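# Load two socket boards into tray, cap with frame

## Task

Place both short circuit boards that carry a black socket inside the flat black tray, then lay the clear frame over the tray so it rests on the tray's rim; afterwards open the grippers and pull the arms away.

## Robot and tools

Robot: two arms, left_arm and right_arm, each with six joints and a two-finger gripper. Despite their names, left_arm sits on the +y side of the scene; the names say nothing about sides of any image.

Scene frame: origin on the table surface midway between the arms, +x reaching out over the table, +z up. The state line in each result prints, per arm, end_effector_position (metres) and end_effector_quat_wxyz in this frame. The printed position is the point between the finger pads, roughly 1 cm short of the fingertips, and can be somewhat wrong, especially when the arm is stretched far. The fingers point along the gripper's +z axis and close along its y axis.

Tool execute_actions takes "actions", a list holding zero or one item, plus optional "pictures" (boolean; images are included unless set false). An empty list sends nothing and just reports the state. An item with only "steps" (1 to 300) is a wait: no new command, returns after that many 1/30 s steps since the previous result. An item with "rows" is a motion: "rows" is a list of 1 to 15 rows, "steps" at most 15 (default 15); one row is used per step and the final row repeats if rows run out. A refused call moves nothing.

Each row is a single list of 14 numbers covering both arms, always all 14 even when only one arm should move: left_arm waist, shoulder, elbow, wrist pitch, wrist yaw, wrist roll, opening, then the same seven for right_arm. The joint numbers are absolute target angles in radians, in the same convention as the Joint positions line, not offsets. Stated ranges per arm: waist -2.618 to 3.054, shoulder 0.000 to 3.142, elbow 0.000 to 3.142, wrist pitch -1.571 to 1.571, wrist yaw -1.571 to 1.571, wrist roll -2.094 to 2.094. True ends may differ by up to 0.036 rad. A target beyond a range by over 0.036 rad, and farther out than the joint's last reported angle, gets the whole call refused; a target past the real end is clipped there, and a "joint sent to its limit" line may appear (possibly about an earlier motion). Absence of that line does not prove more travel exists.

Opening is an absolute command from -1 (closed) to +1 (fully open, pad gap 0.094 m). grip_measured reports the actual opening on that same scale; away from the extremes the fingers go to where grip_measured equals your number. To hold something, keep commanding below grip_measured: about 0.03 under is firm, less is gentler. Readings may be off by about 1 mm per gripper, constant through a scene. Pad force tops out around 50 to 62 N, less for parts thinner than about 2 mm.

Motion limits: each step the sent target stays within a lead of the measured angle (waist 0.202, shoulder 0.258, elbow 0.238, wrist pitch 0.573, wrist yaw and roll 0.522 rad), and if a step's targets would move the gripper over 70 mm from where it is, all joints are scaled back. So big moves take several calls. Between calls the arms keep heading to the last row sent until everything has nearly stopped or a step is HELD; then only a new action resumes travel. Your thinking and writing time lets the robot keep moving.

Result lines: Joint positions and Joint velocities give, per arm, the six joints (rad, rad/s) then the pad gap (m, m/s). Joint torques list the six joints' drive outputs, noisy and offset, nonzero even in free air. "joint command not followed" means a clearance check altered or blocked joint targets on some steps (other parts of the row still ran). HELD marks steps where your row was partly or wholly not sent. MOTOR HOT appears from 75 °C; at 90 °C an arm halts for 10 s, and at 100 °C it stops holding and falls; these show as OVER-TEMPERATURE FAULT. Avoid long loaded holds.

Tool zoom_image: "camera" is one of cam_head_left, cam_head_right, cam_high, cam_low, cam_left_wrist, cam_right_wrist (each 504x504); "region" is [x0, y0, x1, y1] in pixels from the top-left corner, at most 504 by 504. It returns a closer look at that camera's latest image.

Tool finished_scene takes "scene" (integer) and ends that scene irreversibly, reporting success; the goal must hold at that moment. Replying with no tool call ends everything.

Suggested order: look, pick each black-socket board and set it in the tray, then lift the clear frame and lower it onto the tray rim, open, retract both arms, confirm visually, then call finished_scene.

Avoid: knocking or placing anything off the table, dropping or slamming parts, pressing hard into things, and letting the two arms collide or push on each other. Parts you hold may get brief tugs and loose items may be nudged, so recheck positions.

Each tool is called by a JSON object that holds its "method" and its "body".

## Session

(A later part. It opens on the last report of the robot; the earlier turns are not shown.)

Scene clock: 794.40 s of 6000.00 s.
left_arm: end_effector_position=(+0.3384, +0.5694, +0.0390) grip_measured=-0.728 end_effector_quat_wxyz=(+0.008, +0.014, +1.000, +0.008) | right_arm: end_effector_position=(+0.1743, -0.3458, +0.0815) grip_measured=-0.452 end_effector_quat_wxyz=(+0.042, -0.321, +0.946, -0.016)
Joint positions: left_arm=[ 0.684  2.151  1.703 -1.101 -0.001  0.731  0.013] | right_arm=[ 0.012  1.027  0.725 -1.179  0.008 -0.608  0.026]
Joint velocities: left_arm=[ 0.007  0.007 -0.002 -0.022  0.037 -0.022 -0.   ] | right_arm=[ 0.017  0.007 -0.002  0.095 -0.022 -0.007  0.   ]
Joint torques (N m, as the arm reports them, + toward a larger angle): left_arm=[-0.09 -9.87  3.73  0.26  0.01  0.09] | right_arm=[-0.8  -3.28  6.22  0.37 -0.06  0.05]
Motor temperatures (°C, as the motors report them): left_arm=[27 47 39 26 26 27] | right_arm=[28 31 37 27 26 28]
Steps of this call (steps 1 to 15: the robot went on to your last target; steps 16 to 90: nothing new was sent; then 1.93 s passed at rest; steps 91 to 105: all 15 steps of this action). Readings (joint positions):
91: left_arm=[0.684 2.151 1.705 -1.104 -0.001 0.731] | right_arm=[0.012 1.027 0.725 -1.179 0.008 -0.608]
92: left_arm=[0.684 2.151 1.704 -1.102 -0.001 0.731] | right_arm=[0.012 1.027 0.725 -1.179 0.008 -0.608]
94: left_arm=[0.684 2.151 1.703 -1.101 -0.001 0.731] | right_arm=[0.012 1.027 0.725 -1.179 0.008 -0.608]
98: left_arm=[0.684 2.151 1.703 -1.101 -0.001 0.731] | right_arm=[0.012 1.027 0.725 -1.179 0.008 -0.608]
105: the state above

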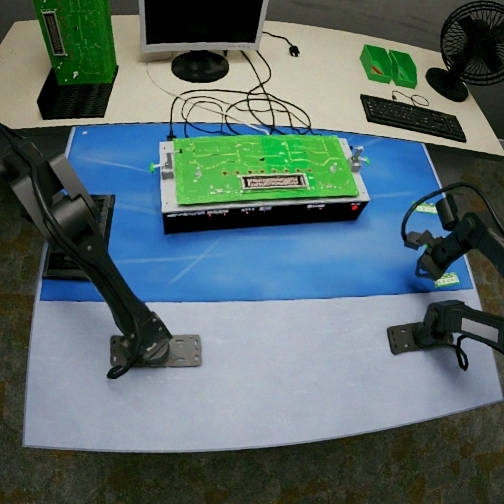

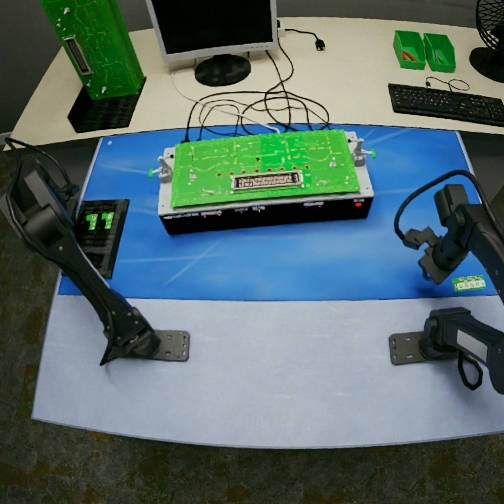

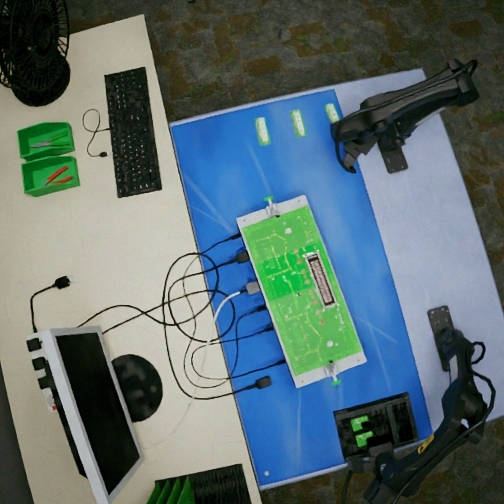

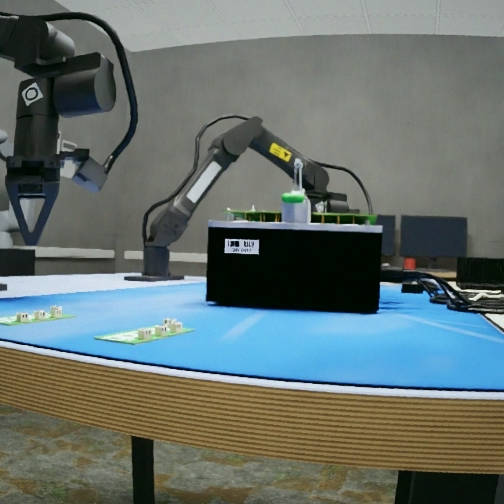

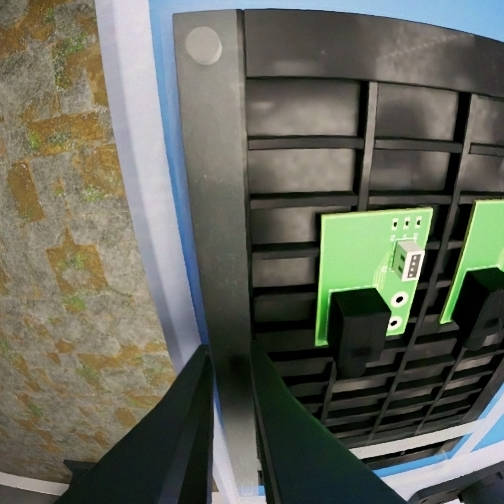

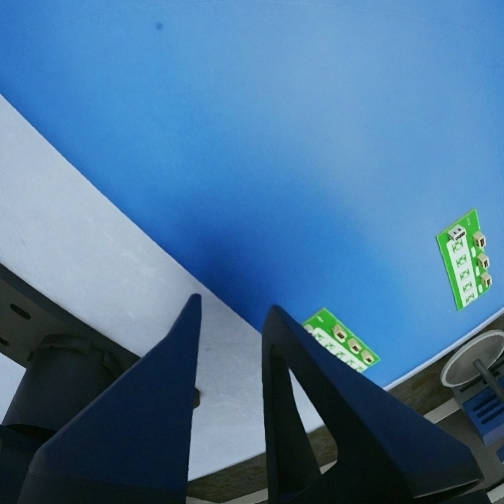

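Contact. Release.

{"method": "execute_actions", "body": {"actions": [{"rows":[[0.68,2.148,1.7,-1.1,0,0.735,-0.765,0,1.0,0.72,-1.18,0,-0.6,-0.45],[0.68,2.148,1.7,-1.1,0,0.735,-0.72,0,1.0,0.72,-1.18,0,-0.6,-0.45],[0.68,2.148,1.7,-1.1,0,0.735,-0.66,0,1.0,0.72,-1.18,0,-0.6,-0.45],[0.68,2.148,1.7,-1.1,0,0.735,-0.58,0,1.0,0.72,-1.18,0,-0.6,-0.45],[0.68,2.148,1.7,-1.1,0,0.735,-0.5,0,1.0,0.72,-1.18,0,-0.6,-0.45]],"steps":15}], "pictures": false}}

{"method": "execute_actions", "body": {"actions": [{"rows":[[0.68,2.145,1.73,-1.11,0,0.735,-0.5,0,1.0,0.72,-1.18,0,-0.6,-0.45],[0.68,2.14,1.75,-1.135,0,0.735,-0.5,0,1.0,0.72,-1.18,0,-0.6,-0.45],[0.68,2.135,1.77,-1.16,0,0.735,-0.5,0,1.0,0.72,-1.18,0,-0.6,-0.45],[0.68,2.13,1.79,-1.185,0,0.735,-0.5,0,1.0,0.72,-1.18,0,-0.6,-0.45],[0.68,2.125,1.81,-1.21,0,0.735,-0.5,0,1.0,0.72,-1.18,0,-0.6,-0.45],[0.68,2.12,1.83,-1.235,0,0.735,-0.5,0,1.0,0.72,-1.18,0,-0.6,-0.45],[0.68,2.11,1.85,-1.265,0,0.735,-0.5,0,1.0,0.72,-1.18,0,-0.6,-0.45],[0.68,2.1,1.87,-1.295,0,0.735,-0.5,0,1.0,0.72,-1.18,0,-0.6,-0.45],[0.68,2.09,1.89,-1.325,0,0.735,-0.5,0,1.0,0.72,-1.18,0,-0.6,-0.45]],"steps":15}]}}

Scene clock: 815.30 s of 6000.00 s.
left_arm: end_effector_position=(+0.3384, +0.5694, +0.0390) grip_measured=-0.502 end_effector_quat_wxyz=(+0.008, +0.014, +1.000, +0.008) | right_arm: end_effector_position=(+0.1743, -0.3458, +0.0815) grip_measured=-0.452 end_effector_quat_wxyz=(+0.042, -0.321, +0.946, -0.016)
Joint positions: left_arm=[ 0.684  2.151  1.703 -1.101 -0.001  0.731  0.023] | right_arm=[ 0.012  1.027  0.725 -1.179  0.008 -0.608  0.026]
Joint velocities: left_arm=[-0.002 -0.007  0.002 -0.081  0.051  0.007 -0.001] | right_arm=[-0.007  0.002 -0.012 -0.037 -0.066  0.022 -0.   ]
Joint torques (N m, as the arm reports them, + toward a larger angle): left_arm=[-0.2  -9.84  5.1   0.14  0.05  0.07] | right_arm=[-0.8  -3.28  6.21  0.37 -0.06  0.04]
Motor temperatures (°C, as the motors report them): left_arm=[27 48 38 26 26 27] | right_arm=[28 31 37 27 26 28]
Steps of this call (steps 1 to 15: the robot went on to your last target; steps 16 to 90: nothing new was sent; then 17.40 s passed at rest; steps 91 to 105: all 15 steps of this action). Readings (joint positions):
91: left_arm=[0.684 2.151 1.703 -1.101 -0.001 0.731] | right_arm=[0.012 1.027 0.725 -1.179 0.008 -0.608]
92: left_arm=[0.684 2.151 1.703 -1.101 -0.001 0.731] | right_arm=[0.012 1.027 0.725 -1.179 0.008 -0.608]
94: left_arm=[0.684 2.151 1.703 -1.101 -0.001 0.731] | right_arm=[0.012 1.027 0.725 -1.179 0.008 -0.608]
98: left_arm=[0.684 2.151 1.703 -1.101 -0.001 0.731] | right_arm=[0.012 1.027 0.725 -1.179 0.008 -0.608]
105: the state above

Scene clock: 815.80 s of 6000.00 s.
left_arm: end_effector_position=(+0.3417, +0.5723, +0.1085) grip_measured=-0.502 end_effector_quat_wxyz=(+0.029, +0.014, +0.999, +0.026) | right_arm: end_effector_position=(+0.1743, -0.3458, +0.0815) grip_measured=-0.452 end_effector_quat_wxyz=(+0.042, -0.321, +0.946, -0.016)
Joint positions: left_arm=[ 0.684  2.086  1.877 -1.284 -0.001  0.731  0.023] | right_arm=[ 0.012  1.027  0.725 -1.179  0.008 -0.608  0.026]
Joint velocities: left_arm=[ 0.012 -0.081  0.027 -0.256 -0.051  0.037  0.002] | right_arm=[ 0.002 -0.017 -0.002 -0.022 -0.022  0.007 -0.001]
Joint torques (N m, as the arm reports them, + toward a larger angle): left_arm=[-0.19 -8.76  6.35  0.13  0.02  0.04] | right_arm=[-0.79 -3.29  6.22  0.37 -0.06  0.04]
Motor temperatures (°C, as the motors report them): left_arm=[27 48 38 26 26 27] | right_arm=[28 31 37 27 26 28]
Steps of this call (steps 1 to 15: all 15 steps of this action). Readings (joint positions):
1: left_arm=[0.684 2.151 1.703 -1.101 -0.001 0.731] | right_arm=[0.012 1.027 0.725 -1.179 0.008 -0.608]
2: left_arm=[0.684 2.151 1.707 -1.105 -0.001 0.731] | right_arm=[0.012 1.027 0.725 -1.179 0.008 -0.608]
4: left_arm=[0.684 2.151 1.728 -1.129 -0.001 0.731] | right_arm=[0.012 1.027 0.725 -1.179 0.008 -0.608]
8: left_arm=[0.684 2.144 1.809 -1.195 -0.001 0.731] | right_arm=[0.012 1.027 0.725 -1.179 0.008 -0.608]
15: the state above

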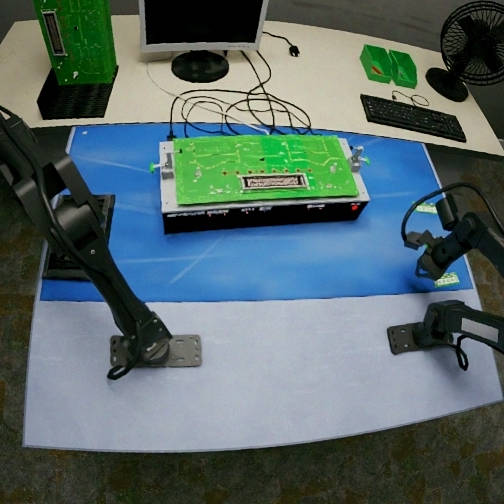

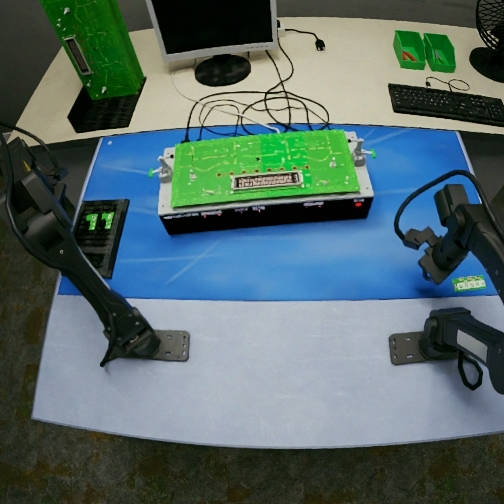

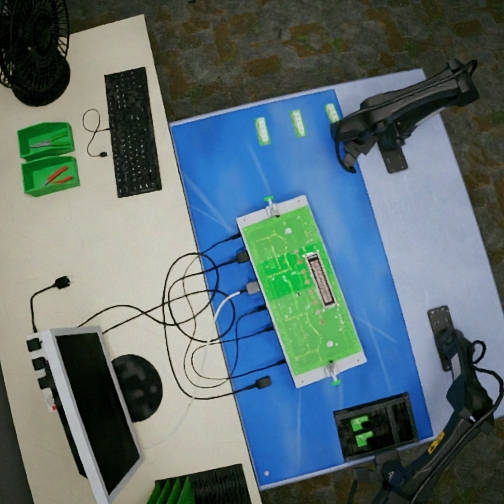

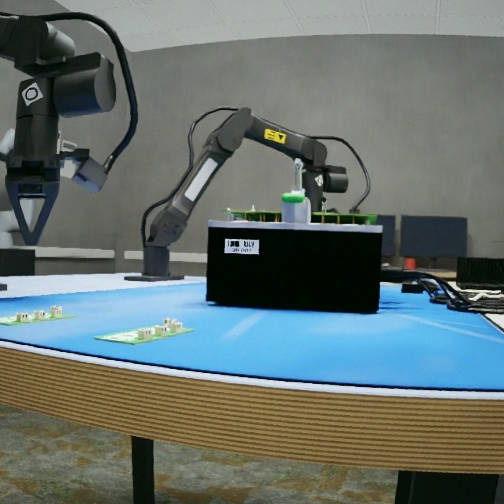

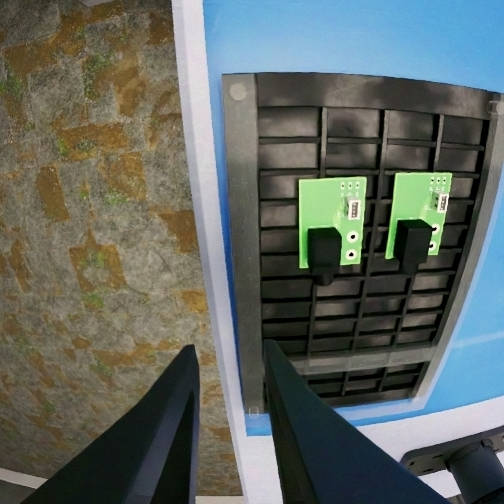

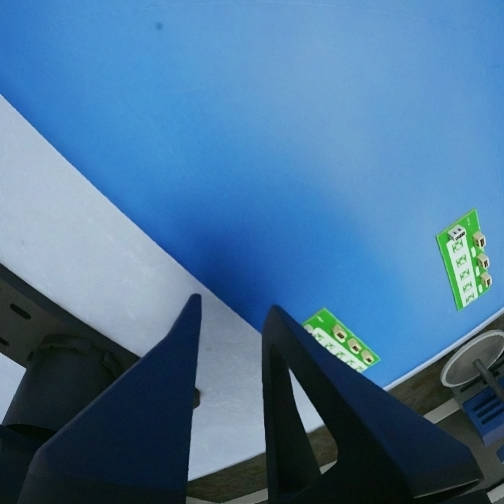

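{"method": "execute_actions", "body": {"actions": [{"rows":[[0.64,1.95,1.8,-1.33,0,0.7,-0.5,0,1.0,0.72,-1.18,0,-0.6,-0.45],[0.64,1.95,1.8,-1.33,0,0.7,-0.5,0,1.0,0.72,-1.18,0,-0.6,-0.45],[0.64,1.95,1.8,-1.33,0,0.7,-0.5,0,1.0,0.72,-1.18,0,-0.6,-0.45],[0.58,1.8,1.65,-1.33,0,0.7,-0.5,0,1.0,0.72,-1.18,0,-0.6,-0.45],[0.58,1.8,1.65,-1.33,0,0.7,-0.5,0,1.0,0.72,-1.18,0,-0.6,-0.45],[0.58,1.8,1.65,-1.33,0,0.7,-0.5,0,1.0,0.72,-1.18,0,-0.6,-0.45],[0.58,1.8,1.65,-1.33,0,0.7,-0.5,0,1.0,0.72,-1.18,0,-0.6,-0.45],[0.5,1.6,1.45,-1.33,0,0.7,-0.5,0,1.0,0.72,-1.18,0,-0.6,-0.45],[0.5,1.6,1.45,-1.33,0,0.7,-0.5,0,1.0,0.72,-1.18,0,-0.6,-0.45],[0.5,1.6,1.45,-1.33,0,0.7,-0.5,0,1.0,0.72,-1.18,0,-0.6,-0.45],[0.5,1.6,1.45,-1.33,0,0.7,-0.5,0,1.0,0.72,-1.18,0,-0.6,-0.45],[0.5,1.6,1.45,-1.33,0,0.7,-0.5,0,1.0,0.72,-1.18,0,-0.6,-0.45],[0.2,1.1,0.95,-1.33,0,0.7,-0.5,0,1.0,0.72,-1.18,0,-0.6,-0.45]],"steps":15}], "pictures": false}}

{"method": "execute_actions", "body": {"actions": [{"steps":60}]}}

{"method": "zoom_image", "body": {"camera": "cam_high", "region": [310,370,450,490]}}

Scene clock: 834.40 s of 6000.00 s.
left_arm: end_effector_position=(+0.2700, +0.4071, +0.1647) grip_measured=-0.502 end_effector_quat_wxyz=(+0.064, +0.155, +0.985, +0.047) | right_arm: end_effector_position=(+0.1743, -0.3458, +0.0815) grip_measured=-0.452 end_effector_quat_wxyz=(+0.042, -0.321, +0.946, -0.016)
Joint positions: left_arm=[ 0.377  1.427  1.306 -1.292 -0.014  0.709  0.023] | right_arm=[ 0.012  1.027  0.725 -1.179  0.008 -0.608  0.026]
Joint velocities: left_arm=[-1.736 -2.005 -1.966 -0.022  0.051 -0.007  0.   ] | right_arm=[ 0.012 -0.002  0.012 -0.051 -0.11   0.007  0.   ]
Joint torques (N m, as the arm reports them, + toward a larger angle): left_arm=[-0.09 -5.43  5.38  0.13  0.07 -0.03] | right_arm=[-0.8  -3.29  6.22  0.37 -0.06  0.04]
Motor temperatures (°C, as the motors report them): left_arm=[27 47 40 26 26 27] | right_arm=[28 31 37 27 26 28]
Steps of this call (steps 1 to 30: the robot went on to your last target; steps 31 to 90: nothing new was sent; then 15.10 s passed at rest; steps 91 to 105: all 15 steps of this action). Readings (joint positions):
91: left_arm=[0.682 2.072 1.861 -1.303 -0.002 0.727] | right_arm=[0.012 1.027 0.725 -1.179 0.008 -0.608]
92: left_arm=[0.677 2.049 1.834 -1.302 -0.002 0.723] | right_arm=[0.012 1.027 0.725 -1.179 0.008 -0.608]
94: left_arm=[0.658 1.979 1.775 -1.297 -0.004 0.718] | right_arm=[0.012 1.027 0.725 -1.179 0.008 -0.608]
98: left_arm=[0.579 1.780 1.629 -1.302 -0.006 0.713] | right_arm=[0.012 1.027 0.725 -1.179 0.008 -0.608]
105: the state above

Scene clock: 836.40 s of 6000.00 s.
left_arm: end_effector_position=(+0.1899, +0.3369, +0.1316) grip_measured=-0.502 end_effector_quat_wxyz=(+0.043, +0.244, +0.969, +0.019) | right_arm: end_effector_position=(+0.1743, -0.3458, +0.0815) grip_measured=-0.452 end_effector_quat_wxyz=(+0.042, -0.321, +0.946, -0.016)
Joint positions: left_arm=[ 0.199  1.095  0.957 -1.338  0.004  0.709  0.023] | right_arm=[ 0.012  1.027  0.725 -1.179  0.008 -0.608  0.026]
Joint velocities: left_arm=[-0.002 -0.007  0.002  0.022  0.022 -0.037 -0.001] | right_arm=[-0.022 -0.002  0.012 -0.007 -0.051 -0.022  0.   ]
Joint torques (N m, as the arm reports them, + toward a larger angle): left_arm=[ 0.07 -1.03  5.14  0.39 -0.05 -0.05] | right_arm=[-0.79 -3.28  6.22  0.37 -0.06  0.05]
Motor temperatures (°C, as the motors report them): left_arm=[27 46 40 26 26 27] | right_arm=[28 31 37 27 26 28]
Steps of this call (steps 1 to 30: the robot went on to your last target; steps 31 to 60: nothing new was sent). Readings (joint positions):
1: left_arm=[0.315 1.354 1.236 -1.291 -0.011 0.709] | right_arm=[0.012 1.027 0.725 -1.179 0.008 -0.608]
2: left_arm=[0.260 1.274 1.162 -1.290 -0.006 0.709] | right_arm=[0.012 1.027 0.725 -1.179 0.008 -0.608]
4: left_arm=[0.202 1.135 1.031 -1.314 0.005 0.709] | right_arm=[0.012 1.027 0.725 -1.179 0.008 -0.608]
8: left_arm=[0.199 1.091 0.958 -1.355 0.004 0.709] | right_arm=[0.012 1.027 0.725 -1.179 0.008 -0.608]
60: the state above
All arms were judged still, so your last target was given up. Only a new action makes them travel on or press farther. Fingers that are still opening or closing keep moving.

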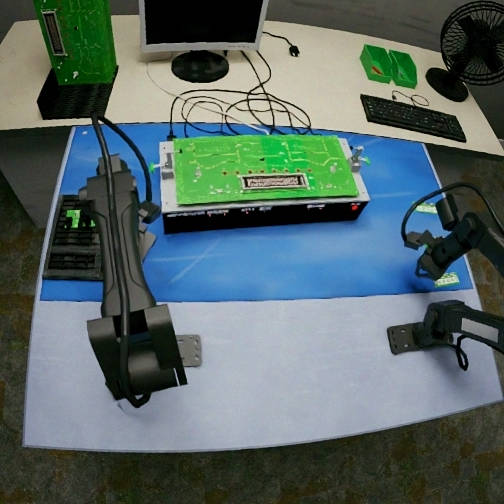

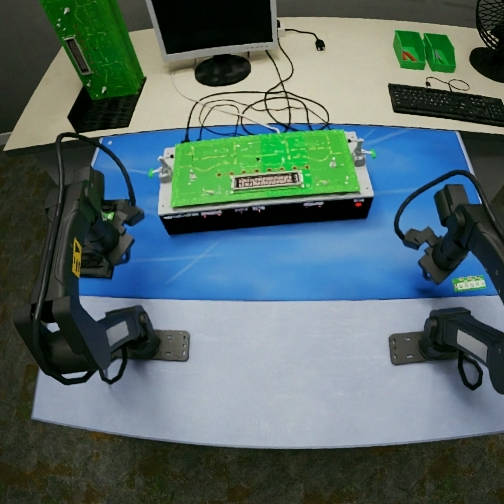

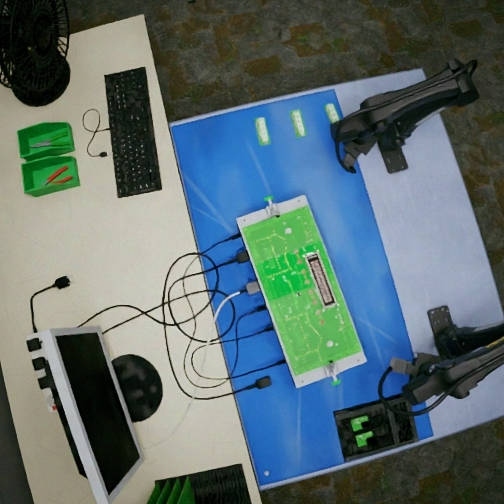

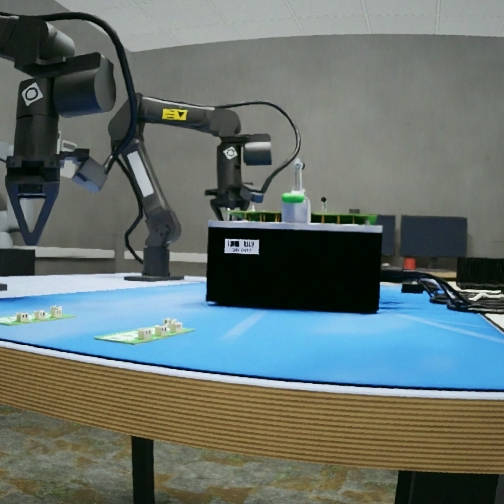

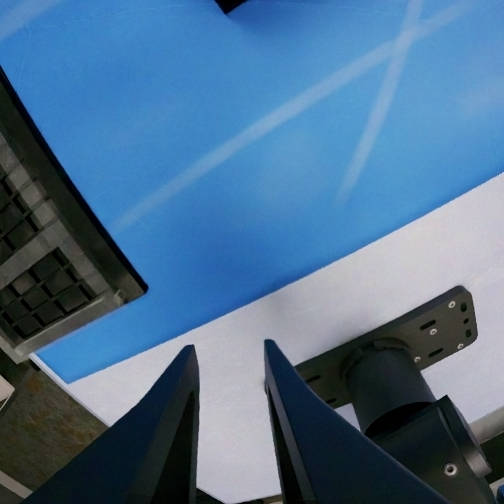

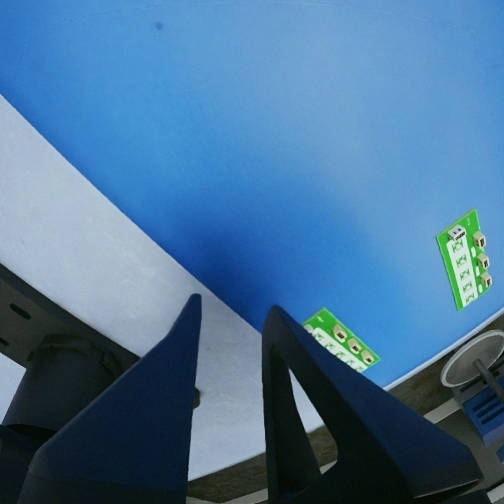

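Region (310, 370, 450, 490) of cam_high's 504x504 image, scaled by 3.600, with more detail than that image has; it fills the top 432 rows of this view, and the rest is white.

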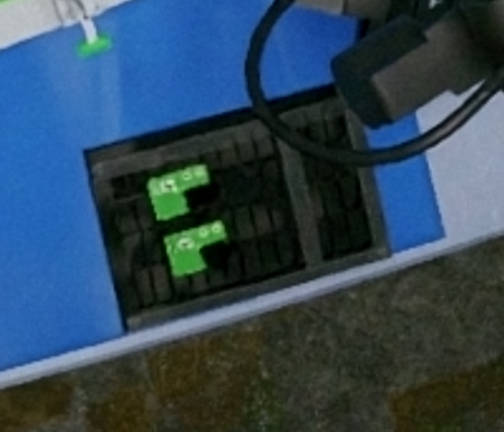

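{"method": "finished_scene", "body": {"scene": 2}}

The scene is finished: the task was done.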